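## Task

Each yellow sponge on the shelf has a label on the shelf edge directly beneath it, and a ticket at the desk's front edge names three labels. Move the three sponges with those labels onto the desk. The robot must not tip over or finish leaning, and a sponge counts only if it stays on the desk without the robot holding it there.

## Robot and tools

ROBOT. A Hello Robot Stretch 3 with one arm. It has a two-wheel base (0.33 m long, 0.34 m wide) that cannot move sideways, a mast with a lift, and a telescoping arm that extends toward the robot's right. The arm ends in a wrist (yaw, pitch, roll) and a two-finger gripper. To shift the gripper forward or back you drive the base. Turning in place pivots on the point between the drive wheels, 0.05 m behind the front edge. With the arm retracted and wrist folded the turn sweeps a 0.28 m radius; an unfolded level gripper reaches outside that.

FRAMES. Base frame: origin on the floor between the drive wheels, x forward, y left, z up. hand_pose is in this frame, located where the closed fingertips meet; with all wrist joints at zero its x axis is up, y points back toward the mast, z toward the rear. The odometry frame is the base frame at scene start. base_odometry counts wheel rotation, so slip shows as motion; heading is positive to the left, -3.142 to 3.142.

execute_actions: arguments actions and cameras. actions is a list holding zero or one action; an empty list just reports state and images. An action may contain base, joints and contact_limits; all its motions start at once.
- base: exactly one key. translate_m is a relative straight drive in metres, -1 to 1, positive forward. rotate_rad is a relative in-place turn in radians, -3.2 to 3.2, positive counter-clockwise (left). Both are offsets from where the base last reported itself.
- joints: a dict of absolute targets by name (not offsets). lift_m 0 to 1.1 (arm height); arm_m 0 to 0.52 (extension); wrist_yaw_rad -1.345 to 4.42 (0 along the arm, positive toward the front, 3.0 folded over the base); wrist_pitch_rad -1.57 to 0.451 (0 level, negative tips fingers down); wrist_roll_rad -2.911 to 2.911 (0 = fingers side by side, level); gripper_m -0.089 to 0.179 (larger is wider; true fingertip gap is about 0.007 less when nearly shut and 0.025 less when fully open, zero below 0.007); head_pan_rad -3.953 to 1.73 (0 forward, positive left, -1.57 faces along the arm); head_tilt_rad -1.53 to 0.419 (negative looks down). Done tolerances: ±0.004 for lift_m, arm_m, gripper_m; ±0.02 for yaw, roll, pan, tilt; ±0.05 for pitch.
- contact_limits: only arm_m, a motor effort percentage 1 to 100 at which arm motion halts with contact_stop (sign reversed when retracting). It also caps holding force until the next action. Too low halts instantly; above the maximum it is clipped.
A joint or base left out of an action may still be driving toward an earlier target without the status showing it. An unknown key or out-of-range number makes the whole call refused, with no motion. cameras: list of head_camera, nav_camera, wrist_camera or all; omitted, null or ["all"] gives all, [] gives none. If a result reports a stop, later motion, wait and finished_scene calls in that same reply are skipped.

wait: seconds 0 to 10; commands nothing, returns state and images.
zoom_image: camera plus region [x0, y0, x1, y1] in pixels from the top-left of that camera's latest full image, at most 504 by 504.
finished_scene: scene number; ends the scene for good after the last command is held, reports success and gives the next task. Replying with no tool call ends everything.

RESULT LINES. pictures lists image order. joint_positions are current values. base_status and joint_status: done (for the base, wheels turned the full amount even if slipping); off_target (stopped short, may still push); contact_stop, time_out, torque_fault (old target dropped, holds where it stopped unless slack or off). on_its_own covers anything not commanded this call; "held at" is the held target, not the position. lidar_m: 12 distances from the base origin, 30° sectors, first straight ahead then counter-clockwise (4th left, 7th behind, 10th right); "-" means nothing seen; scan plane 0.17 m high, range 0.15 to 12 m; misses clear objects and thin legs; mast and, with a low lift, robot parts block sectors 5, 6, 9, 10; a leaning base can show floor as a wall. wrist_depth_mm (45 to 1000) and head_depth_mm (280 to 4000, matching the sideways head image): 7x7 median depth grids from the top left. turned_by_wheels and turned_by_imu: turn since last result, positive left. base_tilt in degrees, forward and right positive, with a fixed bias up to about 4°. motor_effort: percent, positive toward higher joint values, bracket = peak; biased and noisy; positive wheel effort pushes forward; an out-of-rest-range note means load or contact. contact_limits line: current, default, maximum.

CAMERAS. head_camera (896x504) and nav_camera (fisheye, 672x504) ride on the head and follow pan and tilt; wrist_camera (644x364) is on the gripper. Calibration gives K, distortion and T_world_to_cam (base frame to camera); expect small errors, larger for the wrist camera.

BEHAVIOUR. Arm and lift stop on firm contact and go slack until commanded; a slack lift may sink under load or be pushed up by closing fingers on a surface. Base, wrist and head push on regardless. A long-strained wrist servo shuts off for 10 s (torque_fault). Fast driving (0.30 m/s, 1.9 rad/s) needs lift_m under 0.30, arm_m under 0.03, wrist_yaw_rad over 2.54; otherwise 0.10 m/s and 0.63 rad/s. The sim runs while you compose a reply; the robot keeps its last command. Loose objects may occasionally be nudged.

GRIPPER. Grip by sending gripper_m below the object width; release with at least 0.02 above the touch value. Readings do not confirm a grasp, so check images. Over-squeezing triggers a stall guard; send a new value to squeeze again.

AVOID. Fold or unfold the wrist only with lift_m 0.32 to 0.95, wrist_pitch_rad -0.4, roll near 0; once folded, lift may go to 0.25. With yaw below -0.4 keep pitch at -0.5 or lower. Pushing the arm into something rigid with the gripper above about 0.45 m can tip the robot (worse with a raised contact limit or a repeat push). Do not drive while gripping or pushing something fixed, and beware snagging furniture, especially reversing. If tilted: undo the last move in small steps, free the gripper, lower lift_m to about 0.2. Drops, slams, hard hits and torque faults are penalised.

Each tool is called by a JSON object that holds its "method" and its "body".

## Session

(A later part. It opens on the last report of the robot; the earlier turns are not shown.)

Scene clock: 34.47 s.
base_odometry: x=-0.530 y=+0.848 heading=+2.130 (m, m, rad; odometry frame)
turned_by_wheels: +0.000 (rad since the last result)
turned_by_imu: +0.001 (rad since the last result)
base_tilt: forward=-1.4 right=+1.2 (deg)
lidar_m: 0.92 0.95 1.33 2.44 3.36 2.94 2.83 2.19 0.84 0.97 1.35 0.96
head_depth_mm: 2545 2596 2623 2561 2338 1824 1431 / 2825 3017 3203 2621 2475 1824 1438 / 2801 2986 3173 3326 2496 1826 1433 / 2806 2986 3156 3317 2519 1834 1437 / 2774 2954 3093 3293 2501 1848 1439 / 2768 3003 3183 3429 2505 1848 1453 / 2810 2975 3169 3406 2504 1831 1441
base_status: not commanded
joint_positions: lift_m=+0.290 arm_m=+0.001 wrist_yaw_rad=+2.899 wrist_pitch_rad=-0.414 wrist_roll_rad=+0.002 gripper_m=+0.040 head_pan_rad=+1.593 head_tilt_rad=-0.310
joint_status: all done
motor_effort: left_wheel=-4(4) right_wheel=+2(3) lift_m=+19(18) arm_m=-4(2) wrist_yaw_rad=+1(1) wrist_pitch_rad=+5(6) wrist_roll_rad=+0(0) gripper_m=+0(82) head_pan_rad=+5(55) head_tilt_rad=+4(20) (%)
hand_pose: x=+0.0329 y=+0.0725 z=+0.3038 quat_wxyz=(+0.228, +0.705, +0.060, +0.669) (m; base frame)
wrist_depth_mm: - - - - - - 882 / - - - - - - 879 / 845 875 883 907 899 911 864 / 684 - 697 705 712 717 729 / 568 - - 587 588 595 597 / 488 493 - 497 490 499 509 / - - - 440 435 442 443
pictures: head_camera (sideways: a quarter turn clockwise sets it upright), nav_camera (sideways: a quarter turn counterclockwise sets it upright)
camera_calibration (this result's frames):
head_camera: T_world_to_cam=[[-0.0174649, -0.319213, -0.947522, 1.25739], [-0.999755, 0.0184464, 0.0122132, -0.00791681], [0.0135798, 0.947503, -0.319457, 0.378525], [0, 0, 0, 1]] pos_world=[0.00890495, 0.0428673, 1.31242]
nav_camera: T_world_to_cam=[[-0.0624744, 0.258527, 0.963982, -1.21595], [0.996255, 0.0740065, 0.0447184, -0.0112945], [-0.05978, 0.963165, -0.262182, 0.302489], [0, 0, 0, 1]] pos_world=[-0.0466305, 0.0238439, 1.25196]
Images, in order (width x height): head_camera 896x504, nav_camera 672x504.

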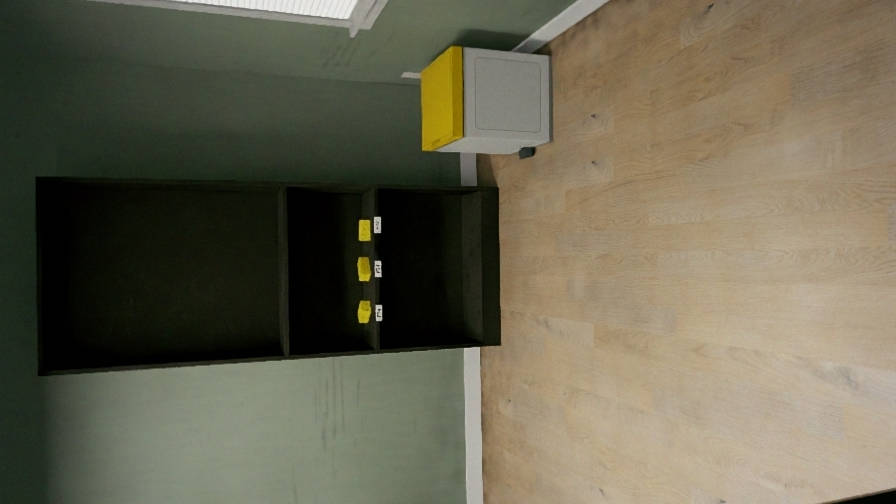

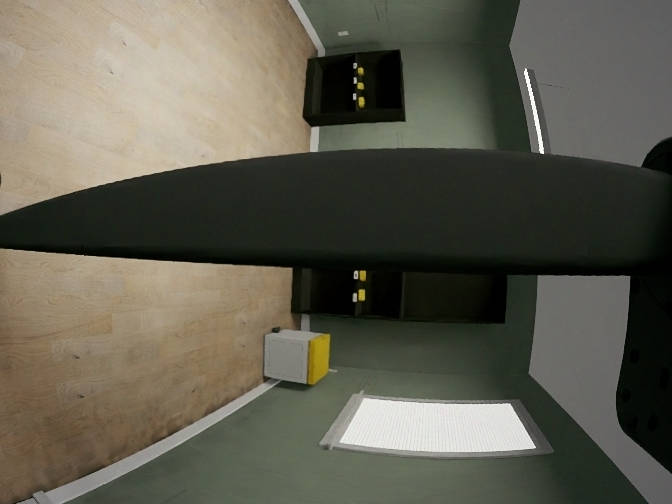

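{"method": "execute_actions", "body": {"actions": [{"base": {"rotate_rad": 1.5}, "joints": {"head_pan_rad": 0.0, "head_tilt_rad": -0.4}}], "cameras": []}}

{"method": "execute_actions", "body": {"actions": [{"base": {"translate_m": 1.0}}], "cameras": []}}

{"method": "execute_actions", "body": {"actions": [{"base": {"translate_m": 1.0}, "joints": {"head_tilt_rad": -0.6}}], "cameras": ["head_camera", "nav_camera"]}}

Scene clock: 37.07 s.
base_odometry: x=-0.530 y=+0.848 heading=-2.654 (m, m, rad; odometry frame)
turned_by_wheels: +1.500 (rad since the last result)
turned_by_imu: +1.510 (rad since the last result)
base_tilt: forward=-1.4 right=+1.3 (deg)
lidar_m: 2.44 3.31 3.00 2.82 2.37 1.14 0.84 1.06 0.98 0.92 0.94 1.24
head_depth_mm: 1988 2049 2075 2136 2090 1656 1339 / 2664 2740 2825 2642 2173 1662 1346 / 2785 3056 3268 2677 2191 1667 1344 / 2777 2959 3234 3238 2206 1664 1352 / 2704 2867 3177 3110 2189 1657 1356 / 2703 2882 3137 3186 2214 1682 1350 / 2661 2906 3164 3174 2201 1682 1353
base_status: done
joint_positions: lift_m=+0.290 arm_m=+0.001 wrist_yaw_rad=+2.899 wrist_pitch_rad=-0.414 wrist_roll_rad=+0.002 gripper_m=+0.040 head_pan_rad=+0.007 head_tilt_rad=-0.395
joint_status: all done
motor_effort: left_wheel=-5(14) right_wheel=+3(13) lift_m=+19(19) arm_m=-4(4) wrist_yaw_rad=+0(0) wrist_pitch_rad=+5(5) wrist_roll_rad=+0(0) gripper_m=+0(1) head_pan_rad=-6(54) head_tilt_rad=-1(12) (%)
hand_pose: x=+0.0328 y=+0.0725 z=+0.3038 quat_wxyz=(+0.228, +0.705, +0.060, +0.669) (m; base frame)
wrist_depth_mm: - - - - - - - / - - - - - - - / 830 882 890 899 920 922 950 / 688 - 707 716 705 728 726 / 577 - - 584 593 586 595 / 488 493 - 501 487 505 508 / - - - 440 436 438 441
pictures: none
No camera images: the call's "cameras" was empty. Leave "cameras" out to get every camera's image.

Scene clock: 42.30 s.
base_odometry: x=-1.414 y=+0.379 heading=-2.654 (m, m, rad; odometry frame)
turned_by_wheels: +0.000 (rad since the last result)
turned_by_imu: -0.001 (rad since the last result)
base_tilt: forward=-1.4 right=+1.2 (deg)
lidar_m: 1.45 2.02 2.61 2.91 2.96 2.35 1.83 1.31 0.92 0.86 0.88 1.13
head_depth_mm: 1805 1855 1904 1872 1730 1647 1341 / 1953 2122 2274 2322 1673 1659 1339 / 1932 2097 2254 2430 1960 1671 1343 / 1876 2010 2178 2391 2185 1664 1346 / 1851 2002 2167 2379 2184 1674 1353 / 1839 1983 2130 2359 2196 1677 1347 / 1830 1948 2085 2289 2198 1678 1347
base_status: done
joint_positions: lift_m=+0.290 arm_m=+0.001 wrist_yaw_rad=+2.899 wrist_pitch_rad=-0.414 wrist_roll_rad=+0.002 gripper_m=+0.040 head_pan_rad=+0.007 head_tilt_rad=-0.396
joint_status: not commanded
motor_effort: left_wheel=-3(12) right_wheel=+2(11) lift_m=+19(19) arm_m=-4(4) wrist_yaw_rad=+1(2) wrist_pitch_rad=+5(5) wrist_roll_rad=+0(0) gripper_m=-1(0) head_pan_rad=-5(4) head_tilt_rad=-1(2) (%)
hand_pose: x=+0.0327 y=+0.0725 z=+0.3037 quat_wxyz=(+0.228, +0.705, +0.061, +0.669) (m; base frame)
wrist_depth_mm: - - - - - - - / - - - - - - - / 850 874 877 894 906 911 932 / 681 - 703 709 705 721 727 / 571 - - 585 585 601 597 / 491 490 - 500 484 504 508 / - - - 439 438 440 440
pictures: none
No camera images: the call's "cameras" was empty. Leave "cameras" out to get every camera's image.

Scene clock: 47.53 s.
base_odometry: x=-2.297 y=-0.090 heading=-2.654 (m, m, rad; odometry frame)
turned_by_wheels: +0.000 (rad since the last result)
turned_by_imu: -0.001 (rad since the last result)
base_tilt: forward=-1.5 right=+1.2 (deg)
lidar_m: 0.96 1.12 1.64 2.76 3.05 3.31 3.04 1.21 0.83 0.78 0.60 0.51
head_depth_mm: 1073 1201 1361 1574 1129 927 875 / 1060 1179 1334 1552 1693 1151 1151 / 905 1117 1273 1497 1669 1428 1202 / 997 1066 1243 1273 1561 1419 1204 / 989 1054 1245 1184 1563 1421 1201 / 986 1046 1229 1189 1567 1427 1204 / 972 1033 1213 1217 1545 1419 1195
base_status: done
joint_positions: lift_m=+0.290 arm_m=+0.001 wrist_yaw_rad=+2.899 wrist_pitch_rad=-0.414 wrist_roll_rad=+0.002 gripper_m=+0.040 head_pan_rad=+0.007 head_tilt_rad=-0.593
joint_status: all done
motor_effort: left_wheel=-3(10) right_wheel=+2(11) lift_m=+19(19) arm_m=-4(4) wrist_yaw_rad=+1(1) wrist_pitch_rad=+5(5) wrist_roll_rad=+0(0) gripper_m=+0(0) head_pan_rad=-3(6) head_tilt_rad=-2(19) (%)
hand_pose: x=+0.0327 y=+0.0725 z=+0.3037 quat_wxyz=(+0.228, +0.705, +0.061, +0.669) (m; base frame)
wrist_depth_mm: - - - - - - 887 / - - - - - - 926 / 837 890 873 893 914 923 864 / 686 - 697 704 717 722 724 / 574 - - 585 592 592 598 / 493 490 - 499 491 505 508 / - - - 437 440 443 443
pictures: head_camera (sideways: a quarter turn clockwise sets it upright), nav_camera (sideways: a quarter turn counterclockwise sets it upright)
camera_calibration (this result's frames):
head_camera: T_world_to_cam=[[-0.571223, 0.0205714, -0.820537, 1.09512], [0.0354442, 0.999372, 0.000380164, 0.00117604], [0.820029, -0.0288661, -0.571593, 0.701694], [0, 0, 0, 1]] pos_world=[0.0501061, -0.00344826, 1.29967]
nav_camera: T_world_to_cam=[[0.518715, 0.0603295, 0.852816, -1.07443], [0.0692832, -0.997193, 0.0284023, 0.0156153], [0.852135, 0.0443531, -0.521439, 0.634304], [0, 0, 0, 1]] pos_world=[0.0157276, 0.0522579, 1.2466]
Images, in order (width x height): head_camera 896x504, nav_camera 672x504.

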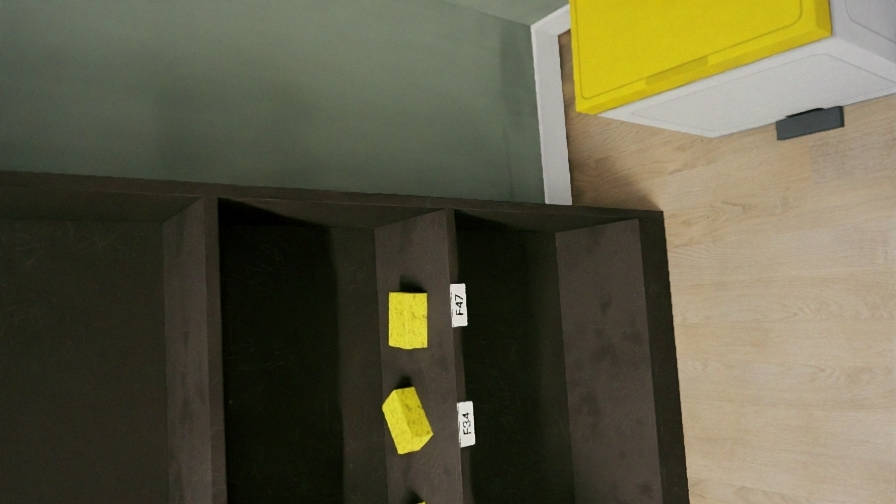

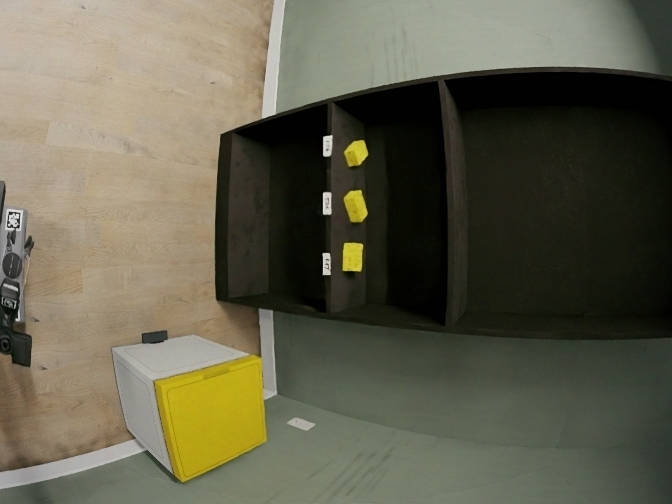

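{"method": "execute_actions", "body": {"actions": [{"base": {"rotate_rad": 0.3}}], "cameras": []}}

{"method": "execute_actions", "body": {"actions": [{"base": {"translate_m": 0.28}}], "cameras": []}}

{"method": "execute_actions", "body": {"actions": [{"base": {"rotate_rad": 1.33}, "joints": {"lift_m": 0.60, "head_pan_rad": -1.57, "head_tilt_rad": -0.7}}], "cameras": []}}

{"method": "execute_actions", "body": {"actions": [{"joints": {"wrist_yaw_rad": 0.0, "arm_m": 0.15}}], "cameras": []}}

{"method": "execute_actions", "body": {"actions": [{"joints": {"wrist_pitch_rad": 0.0, "gripper_m": 0.179}}]}}

Scene clock: 49.50 s.
base_odometry: x=-2.297 y=-0.090 heading=-2.354 (m, m, rad; odometry frame)
turned_by_wheels: +0.300 (rad since the last result)
turned_by_imu: +0.302 (rad since the last result)
base_tilt: forward=-1.5 right=+1.3 (deg)
lidar_m: 1.21 1.11 2.05 3.00 3.37 3.24 1.71 0.93 0.78 0.78 0.51 0.62
head_depth_mm: 960 1025 1147 1217 1586 1415 1169 / 979 1037 1225 1212 1528 1418 1197 / 1000 1058 1249 1219 1566 1423 1207 / 1013 1084 1269 1222 1603 1423 1197 / 1036 1102 1296 1509 1603 1418 1203 / 1056 1138 1312 1367 1556 1425 1201 / 1015 1027 1159 1588 1738 1421 1201
base_status: done
joint_positions: lift_m=+0.290 arm_m=+0.001 wrist_yaw_rad=+2.899 wrist_pitch_rad=-0.414 wrist_roll_rad=+0.002 gripper_m=+0.040 head_pan_rad=+0.007 head_tilt_rad=-0.593
joint_status: not commanded
motor_effort: left_wheel=-3(13) right_wheel=+3(10) lift_m=+19(19) arm_m=-4(4) wrist_yaw_rad=+1(1) wrist_pitch_rad=+5(5) wrist_roll_rad=+0(0) gripper_m=+0(0) head_pan_rad=-4(5) head_tilt_rad=-3(3) (%)
hand_pose: x=+0.0327 y=+0.0725 z=+0.3037 quat_wxyz=(+0.228, +0.705, +0.061, +0.669) (m; base frame)
wrist_depth_mm: - - - - - - - / - - - - - - - / 838 893 873 911 882 909 934 / 684 - 705 713 711 719 725 / 569 - - 581 587 591 605 / 491 490 - 500 485 504 506 / - - - 440 438 438 441
pictures: none
No camera images: the call's "cameras" was empty. Leave "cameras" out to get every camera's image.

Scene clock: 52.30 s.
base_odometry: x=-2.494 y=-0.288 heading=-2.354 (m, m, rad; odometry frame)
turned_by_wheels: +0.000 (rad since the last result)
turned_by_imu: +0.000 (rad since the last result)
base_tilt: forward=-1.4 right=+1.2 (deg)
lidar_m: 0.94 0.85 1.81 2.93 3.32 3.10 1.84 1.00 0.84 0.41 0.45 0.72
head_depth_mm: 737 787 910 1014 928 1172 1179 / 748 804 933 1034 930 1308 1186 / 763 824 955 1048 961 1309 1202 / 777 842 982 1066 1323 1316 1202 / 793 845 1002 1079 1362 1312 1205 / 808 861 1030 1102 1359 1317 1195 / 822 868 979 1018 1127 1353 1198
base_status: done
joint_positions: lift_m=+0.290 arm_m=+0.001 wrist_yaw_rad=+2.899 wrist_pitch_rad=-0.414 wrist_roll_rad=+0.002 gripper_m=+0.040 head_pan_rad=+0.007 head_tilt_rad=-0.594
joint_status: not commanded
motor_effort: left_wheel=-3(11) right_wheel=+3(11) lift_m=+19(19) arm_m=-4(3) wrist_yaw_rad=+1(2) wrist_pitch_rad=+5(5) wrist_roll_rad=+0(0) gripper_m=+0(1) head_pan_rad=-4(4) head_tilt_rad=-3(3) (%)
hand_pose: x=+0.0327 y=+0.0725 z=+0.3037 quat_wxyz=(+0.228, +0.705, +0.061, +0.669) (m; base frame)
wrist_depth_mm: - - - - - - - / - - - - - - - / 837 874 888 887 908 913 919 / 691 - 697 714 708 716 704 / 571 - - 580 586 589 598 / 494 492 - 492 488 506 509 / - - - 440 438 440 440
pictures: none
No camera images: the call's "cameras" was empty. Leave "cameras" out to get every camera's image.

Scene clock: 55.97 s.
base_odometry: x=-2.494 y=-0.288 heading=-1.024 (m, m, rad; odometry frame)
turned_by_wheels: +1.330 (rad since the last result)
turned_by_imu: +1.343 (rad since the last result)
base_tilt: forward=-1.5 right=+1.3 (deg)
lidar_m: 2.63 3.01 3.54 3.31 1.22 0.87 0.49 0.41 0.55 0.87 0.85 1.35
head_depth_mm: 614 662 1057 1281 1513 1312 1085 / 773 745 903 933 1469 1350 1174 / 781 745 1021 1014 1396 1296 1178 / 780 741 1018 948 1395 1298 1178 / 775 741 1012 980 1396 1292 1183 / 771 742 1004 947 1389 1290 1153 / 767 738 1001 948 1389 1289 1148
base_status: done
joint_positions: lift_m=+0.600 arm_m=+0.001 wrist_yaw_rad=+2.899 wrist_pitch_rad=-0.414 wrist_roll_rad=+0.002 gripper_m=+0.040 head_pan_rad=-1.563 head_tilt_rad=-0.692
joint_status: all done
motor_effort: left_wheel=-4(16) right_wheel=+2(9) lift_m=+24(24) arm_m=-4(4) wrist_yaw_rad=+1(0) wrist_pitch_rad=+6(5) wrist_roll_rad=+0(0) gripper_m=-1(1) head_pan_rad=-4(52) head_tilt_rad=-3(11) (%)
hand_pose: x=+0.0327 y=+0.0725 z=+0.6133 quat_wxyz=(+0.228, +0.705, +0.061, +0.669) (m; base frame)
wrist_depth_mm: - - - - - - - / - - - - - - - / - - - - - - - / - - - - - - - / 998 - - - - - - / 839 851 837 861 851 871 868 / 738 744 748 751 756 763 772
pictures: none
No camera images: the call's "cameras" was empty. Leave "cameras" out to get every camera's image.

Scene clock: 58.43 s.
base_odometry: x=-2.494 y=-0.288 heading=-1.024 (m, m, rad; odometry frame)
turned_by_wheels: +0.000 (rad since the last result)
turned_by_imu: +0.000 (rad since the last result)
base_tilt: forward=-1.5 right=+1.3 (deg)
lidar_m: 2.62 3.03 3.53 3.32 1.22 0.87 0.49 0.41 0.55 0.87 0.86 1.35
head_depth_mm: 613 659 1058 1296 1508 1311 1083 / 773 746 902 928 1470 1375 - / 780 742 1024 1015 1387 - 1132 / 779 742 1018 952 1412 1294 1151 / 776 740 1010 979 1391 1299 1154 / 773 740 1005 942 1392 1295 1156 / 770 737 1002 947 1381 1281 1144
base_status: not commanded
joint_positions: lift_m=+0.600 arm_m=+0.150 wrist_yaw_rad=+0.002 wrist_pitch_rad=-0.414 wrist_roll_rad=+0.002 gripper_m=+0.040 head_pan_rad=-1.563 head_tilt_rad=-0.692
joint_status: all done
motor_effort: left_wheel=-4(5) right_wheel=+3(3) lift_m=+24(24) arm_m=+6(5) wrist_yaw_rad=+0(3) wrist_pitch_rad=+5(5) wrist_roll_rad=+0(0) gripper_m=+0(1) head_pan_rad=-5(4) head_tilt_rad=-3(4) (%)
hand_pose: x=-0.0211 y=-0.5195 z=+0.6133 quat_wxyz=(+0.692, +0.146, -0.692, -0.145) (m; base frame)
wrist_depth_mm: 365 338 368 328 403 339 285 / 279 282 288 286 288 292 594 / 596 597 608 614 601 362 669 / 659 674 680 685 654 415 755 / 700 756 747 775 602 803 839 / 687 737 723 751 574 846 861 / 633 636 648 654 631 769 765
pictures: none
No camera images: the call's "cameras" was empty. Leave "cameras" out to get every camera's image.

Scene clock: 60.30 s.
base_odometry: x=-2.494 y=-0.288 heading=-1.024 (m, m, rad; odometry frame)
turned_by_wheels: +0.000 (rad since the last result)
turned_by_imu: +0.000 (rad since the last result)
base_tilt: forward=-1.5 right=+1.2 (deg)
lidar_m: 2.62 3.02 3.54 3.30 1.22 0.87 0.49 0.41 0.55 0.87 0.86 1.35
head_depth_mm: 613 660 1056 1287 1528 1316 1075 / 772 747 904 934 1471 1372 - / 783 744 1025 1016 1387 - 1133 / 777 741 1015 952 1406 1289 1156 / 775 740 1010 976 1392 1288 1155 / 771 741 1007 947 1381 1298 1159 / 766 739 1002 949 1392 1280 1152
base_status: not commanded
joint_positions: lift_m=+0.600 arm_m=+0.150 wrist_yaw_rad=+0.002 wrist_pitch_rad=-0.024 wrist_roll_rad=+0.002 gripper_m=+0.179 head_pan_rad=-1.563 head_tilt_rad=-0.692
joint_status: all done
motor_effort: left_wheel=-4(4) right_wheel=+3(3) lift_m=+24(24) arm_m=+5(6) wrist_yaw_rad=+0(1) wrist_pitch_rad=+9(9) wrist_roll_rad=+0(0) gripper_m=+0(81) head_pan_rad=-4(4) head_tilt_rad=-4(3) (%)
hand_pose: x=-0.0210 y=-0.5502 z=+0.7083 quat_wxyz=(+0.707, +0.009, -0.707, -0.008) (m; base frame)
wrist_depth_mm: 491 494 504 502 507 364 284 / 511 514 521 526 526 362 568 / 532 535 542 546 546 362 599 / 417 406 434 382 514 363 631 / 339 315 319 320 323 321 650 / - 613 615 615 613 419 690 / 626 634 640 648 648 418 714
pictures: head_camera (sideways: a quarter turn clockwise sets it upright), nav_camera (sideways: a quarter turn counterclockwise sets it upright), wrist_camera
camera_calibration (this result's frames):
head_camera: T_world_to_cam=[[0.0194732, 0.649066, -0.760483, 1.01323], [0.9994, -0.0344148, -0.00378175, 0.000714025], [-0.0286265, -0.759953, -0.649347, 0.808019], [0, 0, 0, 1]] pos_world=[0.00268631, -0.043572, 1.29523]
nav_camera: T_world_to_cam=[[0.0614091, -0.59991, 0.797708, -0.999788], [-0.997113, -0.0726311, 0.0221381, 0.030279], [0.0446575, -0.796764, -0.602638, 0.74487], [0, 0, 0, 1]] pos_world=[0.0583236, -0.00409752, 1.24576]
wrist_camera: T_world_to_cam=[[-0.999613, 0.0273494, 0.00517214, -0.0138056], [0.00171251, 0.245898, -0.969294, 0.843225], [-0.0277815, -0.96891, -0.24585, -0.193628], [0, 0, 0, 1]] pos_world=[-0.0206235, -0.394578, 0.769801]
Images, in order (width x height): head_camera 896x504, nav_camera 672x504, wrist_camera 644x364.

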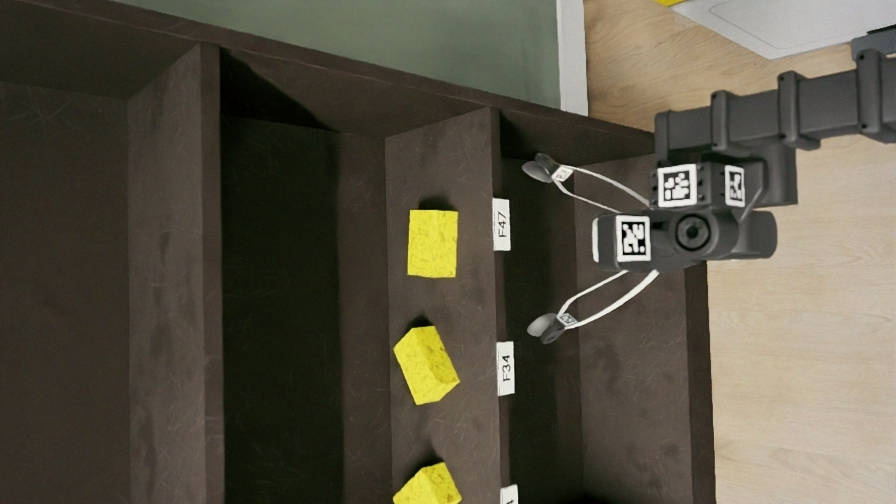

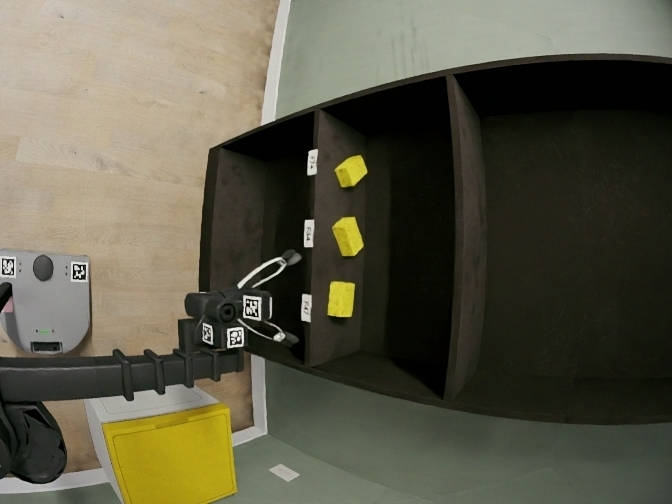

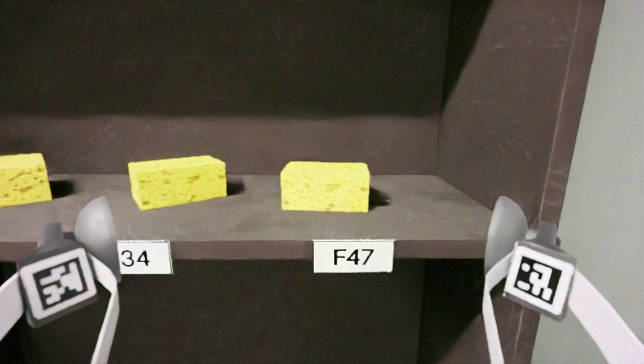

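{"method": "execute_actions", "body": {"actions": [{"base": {"translate_m": -0.018}, "joints": {"lift_m": 0.572, "arm_m": 0.32}, "contact_limits": {"arm_m": 20}}], "cameras": ["wrist_camera", "head_camera"]}}

Scene clock: 63.17 s.
base_odometry: x=-2.504 y=-0.273 heading=-1.024 (m, m, rad; odometry frame)
turned_by_wheels: +0.000 (rad since the last result)
turned_by_imu: +0.000 (rad since the last result)
base_tilt: forward=-1.5 right=+1.2 (deg)
lidar_m: 2.64 3.05 3.55 3.51 1.19 0.85 0.49 0.39 0.52 0.81 0.87 1.35
head_depth_mm: 597 885 1083 1280 1522 1250 1046 / 759 705 833 939 1472 1374 - / 781 743 1029 1014 - 1299 1156 / 779 741 1020 948 1389 1297 1158 / 776 739 1014 978 1396 1293 1160 / 770 738 1004 947 1390 1296 1155 / 768 738 1000 958 1403 1279 1148
base_status: done
joint_positions: lift_m=+0.572 arm_m=+0.320 wrist_yaw_rad=+0.000 wrist_pitch_rad=-0.023 wrist_roll_rad=+0.002 gripper_m=+0.179 head_pan_rad=-1.563 head_tilt_rad=-0.692
joint_status: all done
motor_effort: left_wheel=-4(12) right_wheel=+3(5) lift_m=+19(22) arm_m=+6(7) wrist_yaw_rad=-1(1) wrist_pitch_rad=+8(9) wrist_roll_rad=+0(0) gripper_m=+0(1) head_pan_rad=-5(4) head_tilt_rad=-3(3) (%)
contact_limits: arm_m 20 (drawing in: default 29, maximum 48; extending or still: default 42, maximum 68)
hand_pose: x=-0.0214 y=-0.7203 z=+0.6810 quat_wxyz=(+0.707, +0.008, -0.707, -0.008) (m; base frame)
wrist_depth_mm: 341 343 345 351 350 325 222 / 351 355 357 363 367 325 220 / 366 369 373 377 381 324 221 / 236 321 354 224 388 325 221 / 225 248 214 206 252 273 221 / - 181 182 183 184 175 190 / 142 142 142 144 144 145 145
pictures: head_camera (sideways: a quarter turn clockwise sets it upright), wrist_camera
camera_calibration (this result's frames):
head_camera: T_world_to_cam=[[0.0194972, 0.649065, -0.760483, 1.01323], [0.999399, -0.0344518, -0.00378175, 0.000714026], [-0.0286546, -0.759952, -0.649347, 0.808019], [0, 0, 0, 1]] pos_world=[0.0026847, -0.0435719, 1.29523]
wrist_camera: T_world_to_cam=[[-0.999575, 0.0286832, 0.00513102, -0.00836334], [0.00203919, 0.244519, -0.969642, 0.85781], [-0.029067, -0.96922, -0.244474, -0.366297], [0, 0, 0, 1]] pos_world=[-0.0207562, -0.564533, 0.742262]
Images, in order (width x height): head_camera 896x504, wrist_camera 644x364.

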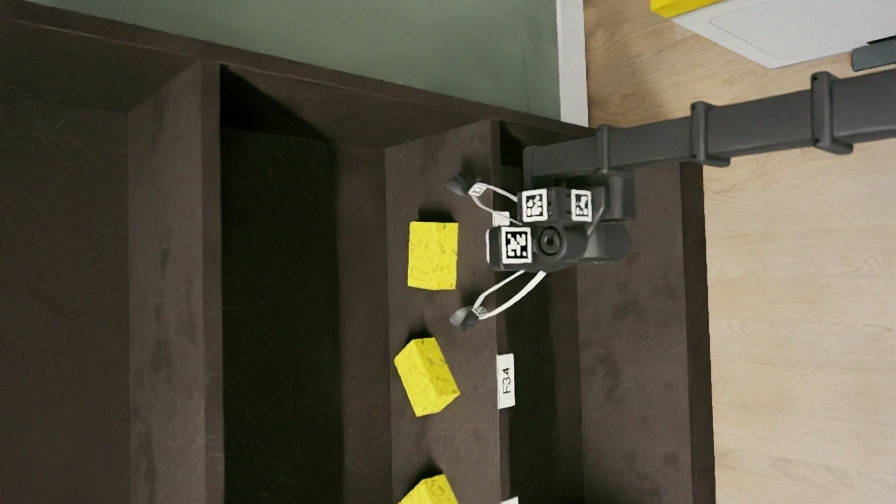

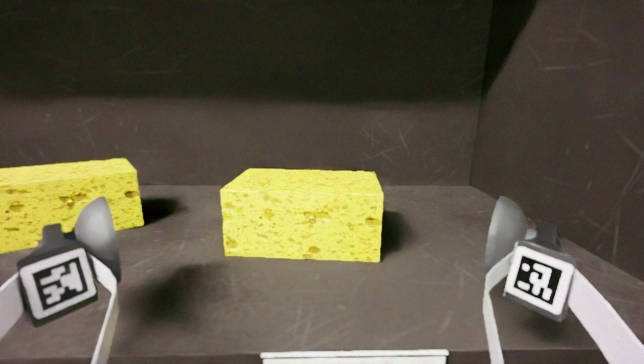

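{"method": "execute_actions", "body": {"actions": [{"joints": {"lift_m": 0.562, "arm_m": 0.40, "gripper_m": 0.162}, "contact_limits": {"arm_m": 20}}], "cameras": ["wrist_camera", "head_camera"]}}

Scene clock: 65.13 s.
base_odometry: x=-2.504 y=-0.273 heading=-1.024 (m, m, rad; odometry frame)
turned_by_wheels: +0.000 (rad since the last result)
turned_by_imu: +0.000 (rad since the last result)
base_tilt: forward=-1.5 right=+1.3 (deg)
lidar_m: 2.64 3.04 3.54 3.52 1.19 0.85 0.49 0.39 0.53 0.81 0.87 1.35
head_depth_mm: 598 883 1079 1289 1523 1256 1047 / 759 704 833 940 1478 1356 - / 781 744 1023 1015 1390 1296 1150 / 779 742 1016 953 1398 1300 1155 / 777 739 1013 977 1398 1299 1159 / 773 739 1009 947 1394 1292 1155 / 767 740 1000 961 1392 1289 1158
base_status: not commanded
joint_positions: lift_m=+0.562 arm_m=+0.400 wrist_yaw_rad=+0.000 wrist_pitch_rad=-0.023 wrist_roll_rad=+0.002 gripper_m=+0.162 head_pan_rad=-1.563 head_tilt_rad=-0.692
joint_status: all done
motor_effort: left_wheel=-4(4) right_wheel=+3(3) lift_m=+19(19) arm_m=+6(6) wrist_yaw_rad=+0(1) wrist_pitch_rad=+8(8) wrist_roll_rad=+0(0) gripper_m=-1(68) head_pan_rad=-4(5) head_tilt_rad=-3(3) (%)
contact_limits: arm_m 20 (drawing in: default 29, maximum 48; extending or still: default 42, maximum 68)
hand_pose: x=-0.0214 y=-0.8003 z=+0.6710 quat_wxyz=(+0.707, +0.008, -0.707, -0.008) (m; base frame)
wrist_depth_mm: 268 270 274 274 278 279 220 / 280 280 282 284 288 289 219 / 290 292 294 297 298 298 219 / 296 300 301 303 308 302 220 / 176 194 124 122 135 249 210 / - 151 128 125 126 - 167 / 128 128 128 129 127 130 131
pictures: head_camera (sideways: a quarter turn clockwise sets it upright), wrist_camera
camera_calibration (this result's frames):
head_camera: T_world_to_cam=[[0.0194973, 0.649065, -0.760483, 1.01323], [0.999399, -0.0344519, -0.00378175, 0.000714023], [-0.0286547, -0.759952, -0.649347, 0.808019], [0, 0, 0, 1]] pos_world=[0.00268469, -0.0435719, 1.29523]
wrist_camera: T_world_to_cam=[[-0.999575, 0.0286878, 0.00513086, -0.00601475], [0.00204025, 0.244511, -0.969644, 0.867671], [-0.0290715, -0.969222, -0.244466, -0.446286], [0, 0, 0, 1]] pos_world=[-0.0207566, -0.644533, 0.732262]
Images, in order (width x height): head_camera 896x504, wrist_camera 644x364.

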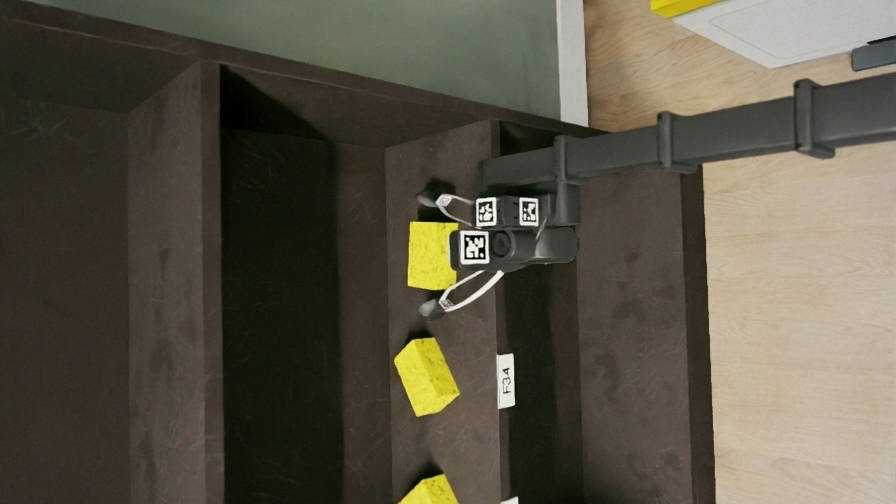

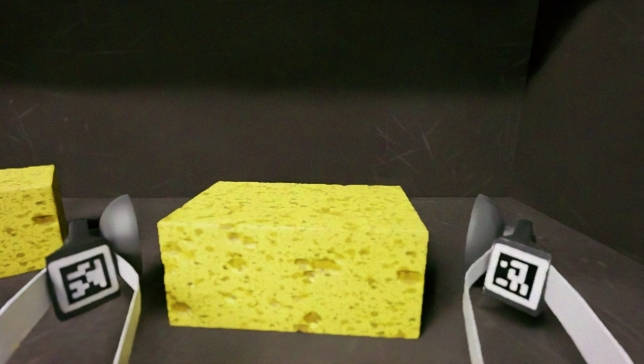

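{"method": "execute_actions", "body": {"actions": [{"joints": {"gripper_m": 0.07}}], "cameras": ["wrist_camera"]}}

Scene clock: 66.57 s.
base_odometry: x=-2.504 y=-0.273 heading=-1.024 (m, m, rad; odometry frame)
turned_by_wheels: +0.000 (rad since the last result)
turned_by_imu: +0.000 (rad since the last result)
base_tilt: forward=-1.4 right=+1.3 (deg)
lidar_m: 2.64 3.04 3.55 3.51 1.19 0.85 0.49 0.39 0.53 0.81 0.87 1.35
head_depth_mm: 597 883 1077 1278 1519 1251 1044 / 759 703 832 939 1470 1355 - / 783 741 1024 1015 1400 1296 1153 / 778 741 1023 960 1397 1297 1154 / 775 739 1014 973 1388 1289 1151 / 772 738 1010 948 1397 1297 1150 / 767 738 999 958 1400 1287 1148
base_status: not commanded
joint_positions: lift_m=+0.562 arm_m=+0.400 wrist_yaw_rad=+0.000 wrist_pitch_rad=-0.023 wrist_roll_rad=+0.002 gripper_m=+0.071 head_pan_rad=-1.563 head_tilt_rad=-0.692
joint_status: all done
motor_effort: left_wheel=-3(3) right_wheel=+3(3) lift_m=+19(19) arm_m=+6(6) wrist_yaw_rad=+0(1) wrist_pitch_rad=+8(9) wrist_roll_rad=+0(0) gripper_m=-17(89) head_pan_rad=-5(5) head_tilt_rad=-4(3) (%)
hand_pose: x=-0.0214 y=-0.8003 z=+0.6710 quat_wxyz=(+0.707, +0.008, -0.707, -0.008) (m; base frame)
wrist_depth_mm: 270 269 272 275 277 278 220 / 280 281 282 286 286 288 220 / 290 292 295 297 299 299 220 / 295 300 301 302 308 302 219 / 180 223 128 124 121 229 210 / 171 147 132 128 127 166 167 / - 128 129 129 129 130 131
pictures: wrist_camera
camera_calibration (this result's frames):
wrist_camera: T_world_to_cam=[[-0.999575, 0.0286874, 0.00513078, -0.00601488], [0.00204024, 0.244511, -0.969644, 0.867671], [-0.0290711, -0.969222, -0.244466, -0.446285], [0, 0, 0, 1]] pos_world=[-0.0207566, -0.644533, 0.732262]
Images, in order (width x height): wrist_camera 644x364.

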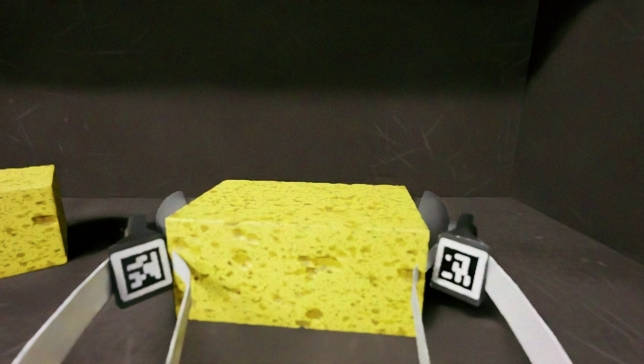

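{"method": "execute_actions", "body": {"actions": [{"joints": {"gripper_m": 0.05, "lift_m": 0.585}}], "cameras": []}}

{"method": "execute_actions", "body": {"actions": [{"joints": {"arm_m": 0.18}}], "cameras": ["wrist_camera"]}}

Scene clock: 67.67 s.
base_odometry: x=-2.504 y=-0.273 heading=-1.024 (m, m, rad; odometry frame)
turned_by_wheels: +0.000 (rad since the last result)
turned_by_imu: +0.000 (rad since the last result)
base_tilt: forward=-1.5 right=+1.2 (deg)
lidar_m: 2.63 3.04 3.53 3.50 1.19 0.85 0.49 0.39 0.53 0.81 0.86 1.35
head_depth_mm: 597 883 1082 1283 1511 1258 1046 / 755 704 834 942 1493 1365 - / 782 742 1029 1049 1394 1297 1158 / 779 740 1020 939 1397 1296 1159 / 777 740 1012 975 1392 1305 1152 / 774 738 1010 947 1388 1297 1156 / 767 739 1000 959 1388 1287 1153
base_status: not commanded
joint_positions: lift_m=+0.585 arm_m=+0.400 wrist_yaw_rad=+0.000 wrist_pitch_rad=-0.023 wrist_roll_rad=+0.002 gripper_m=+0.051 head_pan_rad=-1.563 head_tilt_rad=-0.692
joint_status: all done
motor_effort: left_wheel=-4(3) right_wheel=+3(3) lift_m=+24(25) arm_m=+5(6) wrist_yaw_rad=+1(0) wrist_pitch_rad=+8(9) wrist_roll_rad=+0(0) gripper_m=-22(89) head_pan_rad=-5(4) head_tilt_rad=-4(4) (%)
hand_pose: x=-0.0214 y=-0.8003 z=+0.6937 quat_wxyz=(+0.707, +0.008, -0.707, -0.008) (m; base frame)
wrist_depth_mm: 269 271 272 274 277 278 220 / 278 281 283 283 288 286 220 / 289 292 294 296 299 301 220 / 301 303 301 304 307 310 219 / 196 279 127 124 122 282 219 / 182 183 133 128 126 208 201 / - 160 154 148 155 162 163
pictures: none
No camera images: the call's "cameras" was empty. Leave "cameras" out to get every camera's image.

Scene clock: 70.53 s.
base_odometry: x=-2.504 y=-0.273 heading=-1.024 (m, m, rad; odometry frame)
turned_by_wheels: +0.000 (rad since the last result)
turned_by_imu: +0.001 (rad since the last result)
base_tilt: forward=-1.5 right=+1.2 (deg)
lidar_m: 2.64 3.05 3.53 3.51 1.19 0.86 0.49 0.39 0.53 0.81 0.87 1.35
head_depth_mm: 599 885 1081 1281 1515 1256 1048 / 758 702 832 939 1476 1377 - / 783 744 1027 1013 1355 - 1155 / 781 741 1021 978 781 1283 1155 / 774 742 1015 981 1392 1293 1157 / 770 739 1008 945 1389 1289 1154 / 767 737 999 958 1389 1288 1152
base_status: not commanded
joint_positions: lift_m=+0.585 arm_m=+0.180 wrist_yaw_rad=+0.000 wrist_pitch_rad=-0.023 wrist_roll_rad=+0.002 gripper_m=+0.054 head_pan_rad=-1.563 head_tilt_rad=-0.692
joint_status: all done
motor_effort: left_wheel=-4(4) right_wheel=+2(2) lift_m=+24(24) arm_m=-5(4) wrist_yaw_rad=+1(1) wrist_pitch_rad=+9(8) wrist_roll_rad=+0(0) gripper_m=-20(21) head_pan_rad=-4(4) head_tilt_rad=-3(3) (%)
hand_pose: x=-0.0214 y=-0.5809 z=+0.6937 quat_wxyz=(+0.707, +0.008, -0.707, -0.008) (m; base frame)
wrist_depth_mm: 464 472 472 482 480 329 260 / 488 486 494 500 497 329 540 / 504 506 507 519 514 327 567 / 440 364 386 457 462 329 594 / 279 281 127 124 122 287 616 / 566 583 132 128 126 296 641 / 594 599 606 611 552 352 686
pictures: wrist_camera
camera_calibration (this result's frames):
wrist_camera: T_world_to_cam=[[-0.99957, 0.0288791, 0.0051308, -0.0123609], [0.00208711, 0.244511, -0.969644, 0.836025], [-0.029257, -0.969216, -0.244466, -0.228161], [0, 0, 0, 1]] pos_world=[-0.0207758, -0.425198, 0.754932]
Images, in order (width x height): wrist_camera 644x364.

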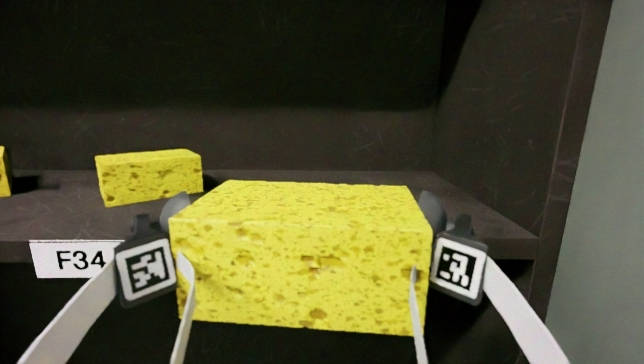

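{"method": "execute_actions", "body": {"actions": [{"base": {"rotate_rad": 1.35}, "joints": {"arm_m": 0.0, "lift_m": 0.29, "wrist_yaw_rad": 2.62, "wrist_pitch_rad": -0.4, "head_pan_rad": 0.0, "head_tilt_rad": -0.4}}]}}

Scene clock: 74.33 s.
base_odometry: x=-2.504 y=-0.273 heading=+0.326 (m, m, rad; odometry frame)
turned_by_wheels: +1.350 (rad since the last result)
turned_by_imu: +1.364 (rad since the last result)
base_tilt: forward=-1.5 right=+1.2 (deg)
lidar_m: 3.32 1.60 0.94 0.82 0.41 0.44 0.71 0.94 0.87 1.90 2.96 3.44
head_depth_mm: 3766 - - 3087 2131 1640 1325 / 3603 3960 - 3073 2157 1650 1340 / 3508 3820 - 3075 2143 1649 1328 / 3377 3657 3896 3077 2144 1647 1336 / 3312 3471 3855 3112 2150 1645 1335 / 3218 3409 3678 3122 2176 1661 1331 / 3092 3330 3567 3145 2165 1657 1341
base_status: done
joint_positions: lift_m=+0.290 arm_m=+0.001 wrist_yaw_rad=+2.619 wrist_pitch_rad=-0.415 wrist_roll_rad=+0.002 gripper_m=+0.054 head_pan_rad=-0.007 head_tilt_rad=-0.408
joint_status: all done
motor_effort: left_wheel=-4(11) right_wheel=+3(9) lift_m=+19(22) arm_m=-4(3) wrist_yaw_rad=+2(2) wrist_pitch_rad=+6(7) wrist_roll_rad=+0(0) gripper_m=-20(20) head_pan_rad=+4(53) head_tilt_rad=+3(22) (%)
hand_pose: x=+0.0910 y=+0.0489 z=+0.3035 quat_wxyz=(+0.320, +0.706, -0.038, +0.630) (m; base frame)
wrist_depth_mm: 654 753 917 - - - - / 693 809 975 - - - - / 714 828 888 890 905 908 922 / 697 700 671 713 712 715 725 / 574 570 127 124 122 593 593 / 506 - 132 128 125 508 507 / - - 419 412 423 441 442
pictures: head_camera (sideways: a quarter turn clockwise sets it upright), nav_camera (sideways: a quarter turn counterclockwise sets it upright), wrist_camera
camera_calibration (this result's frames):
head_camera: T_world_to_cam=[[-0.410315, 0.0273983, -0.911532, 1.21281], [0.0485647, 0.998787, 0.00816013, -0.00903368], [0.91065, -0.04092, -0.411147, 0.492377], [0, 0, 0, 1]] pos_world=[0.0496904, -0.00405814, 1.30803]
nav_camera: T_world_to_cam=[[0.35389, 0.0542614, 0.933712, -1.17896], [0.0491071, -0.998017, 0.0393861, 0.00143059], [0.933997, 0.0319135, -0.355852, 0.418335], [0, 0, 0, 1]] pos_world=[0.026426, 0.0520489, 1.24961]
wrist_camera: T_world_to_cam=[[0.85337, -0.521063, 0.0159108, -0.0612133], [-0.300034, -0.515881, -0.802401, 0.317342], [0.426309, 0.679971, -0.596574, 0.274965], [0, 0, 0, 1]] pos_world=[0.0302307, -0.0551535, 0.419646]
Images, in order (width x height): head_camera 896x504, nav_camera 672x504, wrist_camera 644x364.

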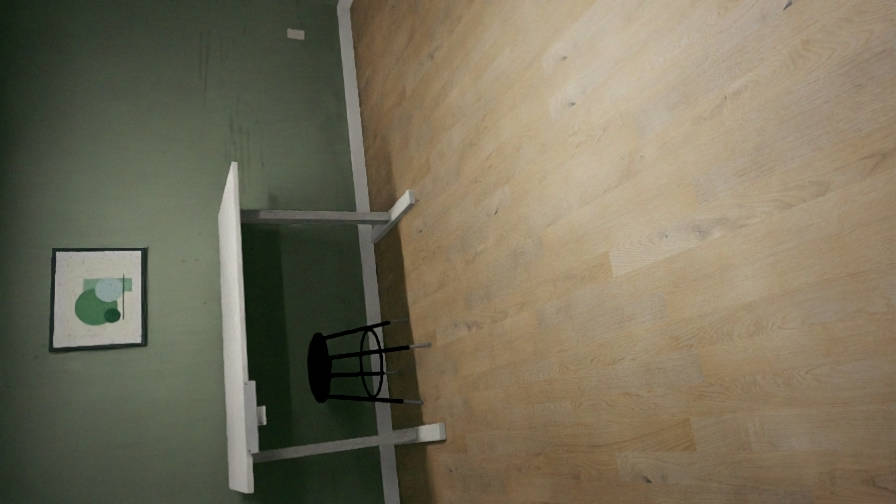

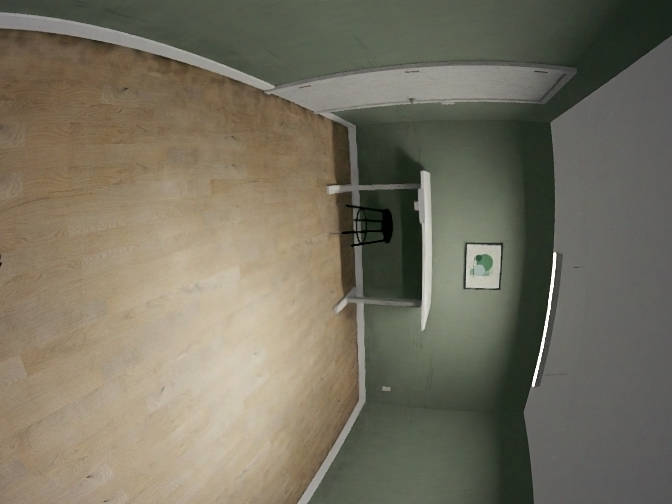

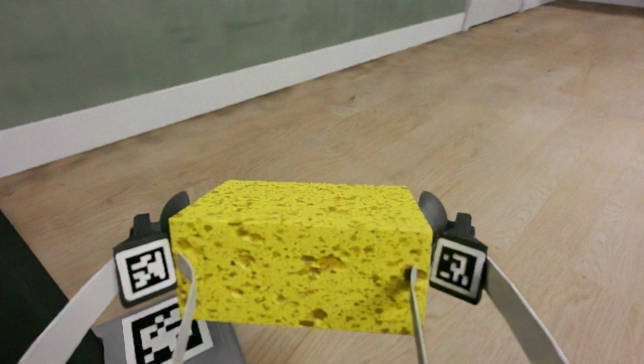

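{"method": "execute_actions", "body": {"actions": [{"base": {"translate_m": 1.0}}], "cameras": []}}

{"method": "execute_actions", "body": {"actions": [{"base": {"translate_m": 1.0}}], "cameras": ["head_camera", "wrist_camera"]}}

Scene clock: 79.63 s.
base_odometry: x=-1.556 y=+0.047 heading=+0.326 (m, m, rad; odometry frame)
turned_by_wheels: +0.000 (rad since the last result)
turned_by_imu: -0.001 (rad since the last result)
base_tilt: forward=-1.4 right=+1.3 (deg)
lidar_m: 2.52 2.04 1.22 1.06 1.06 1.24 1.28 1.68 2.25 2.71 2.71 3.16
head_depth_mm: 2755 3009 3266 3090 2153 1641 1322 / 2663 2905 3165 3090 2155 1640 1331 / 2574 2752 3009 2910 2144 1644 1334 / 2498 2693 2945 3071 2149 1649 1337 / 2418 2624 2849 2912 2159 1648 1344 / 2362 2534 2704 2758 2155 1644 1342 / 2291 2456 2358 2789 2167 1657 1340
base_status: done
joint_positions: lift_m=+0.290 arm_m=+0.001 wrist_yaw_rad=+2.619 wrist_pitch_rad=-0.416 wrist_roll_rad=+0.002 gripper_m=+0.054 head_pan_rad=-0.007 head_tilt_rad=-0.407
joint_status: not commanded
motor_effort: left_wheel=-4(10) right_wheel=+3(12) lift_m=+19(19) arm_m=-4(4) wrist_yaw_rad=+1(1) wrist_pitch_rad=+6(6) wrist_roll_rad=+0(0) gripper_m=-20(21) head_pan_rad=+5(4) head_tilt_rad=+3(4) (%)
hand_pose: x=+0.0909 y=+0.0489 z=+0.3034 quat_wxyz=(+0.320, +0.706, -0.038, +0.630) (m; base frame)
wrist_depth_mm: 832 975 - - - - - / 886 - - - - - - / 853 869 882 901 907 918 930 / 691 689 661 698 714 713 724 / 568 572 128 124 122 590 596 / 504 - 132 128 125 509 506 / - - 419 412 427 439 444
pictures: none
No camera images: the call's "cameras" was empty. Leave "cameras" out to get every camera's image.

Scene clock: 84.87 s.
base_odometry: x=-0.609 y=+0.367 heading=+0.325 (m, m, rad; odometry frame)
turned_by_wheels: +0.000 (rad since the last result)
turned_by_imu: -0.001 (rad since the last result)
base_tilt: forward=-1.4 right=+1.3 (deg)
lidar_m: 1.55 1.14 1.48 1.28 1.31 1.53 2.23 2.62 2.83 2.46 2.47 2.13
head_depth_mm: 1784 1938 2069 2354 2147 1657 1332 / 1721 1868 1638 2259 2133 1641 1327 / 1664 1795 1466 2104 1940 1646 1331 / 1606 1742 1477 2092 2140 1646 1338 / 1559 1705 1481 2018 2129 1653 1333 / 1514 1647 1481 1941 2058 1661 1332 / 1493 1601 1494 1870 1424 1610 1343
base_status: done
joint_positions: lift_m=+0.290 arm_m=+0.001 wrist_yaw_rad=+2.619 wrist_pitch_rad=-0.416 wrist_roll_rad=+0.002 gripper_m=+0.054 head_pan_rad=-0.007 head_tilt_rad=-0.407
joint_status: not commanded
motor_effort: left_wheel=-3(11) right_wheel=+2(11) lift_m=+19(19) arm_m=-4(4) wrist_yaw_rad=+1(1) wrist_pitch_rad=+6(6) wrist_roll_rad=+0(0) gripper_m=-20(20) head_pan_rad=+4(5) head_tilt_rad=+4(3) (%)
hand_pose: x=+0.0909 y=+0.0488 z=+0.3033 quat_wxyz=(+0.320, +0.706, -0.038, +0.630) (m; base frame)
wrist_depth_mm: - - - - - - - / - - - - - - - / 855 875 886 886 901 904 920 / 686 696 669 711 711 716 717 / 570 569 128 124 122 589 595 / 506 - 132 129 126 500 502 / - - 421 412 425 437 441
pictures: head_camera (sideways: a quarter turn clockwise sets it upright), wrist_camera
camera_calibration (this result's frames):
head_camera: T_world_to_cam=[[-0.409408, 0.0273633, -0.911941, 1.21334], [0.0484867, 0.99879, 0.00820155, -0.00908714], [0.911062, -0.0408592, -0.410239, 0.491193], [0, 0, 0, 1]] pos_world=[0.0496845, -0.00405505, 1.30808]
wrist_camera: T_world_to_cam=[[0.853627, -0.520642, 0.0159253, -0.0611526], [-0.300015, -0.516428, -0.802055, 0.317113], [0.425808, 0.679878, -0.597037, 0.275139], [0, 0, 0, 1]] pos_world=[0.0301842, -0.0551331, 0.419584]
Images, in order (width x height): head_camera 896x504, wrist_camera 644x364.

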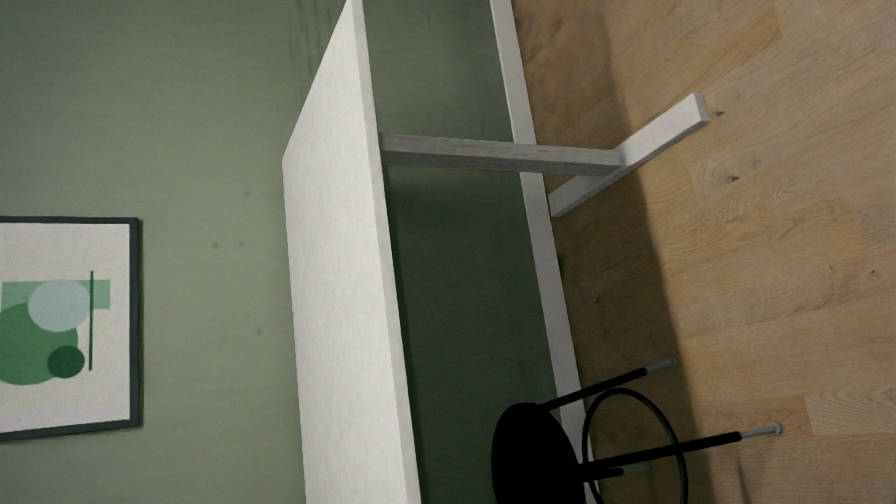

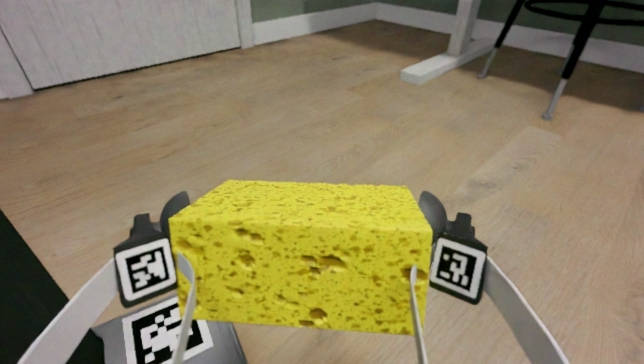

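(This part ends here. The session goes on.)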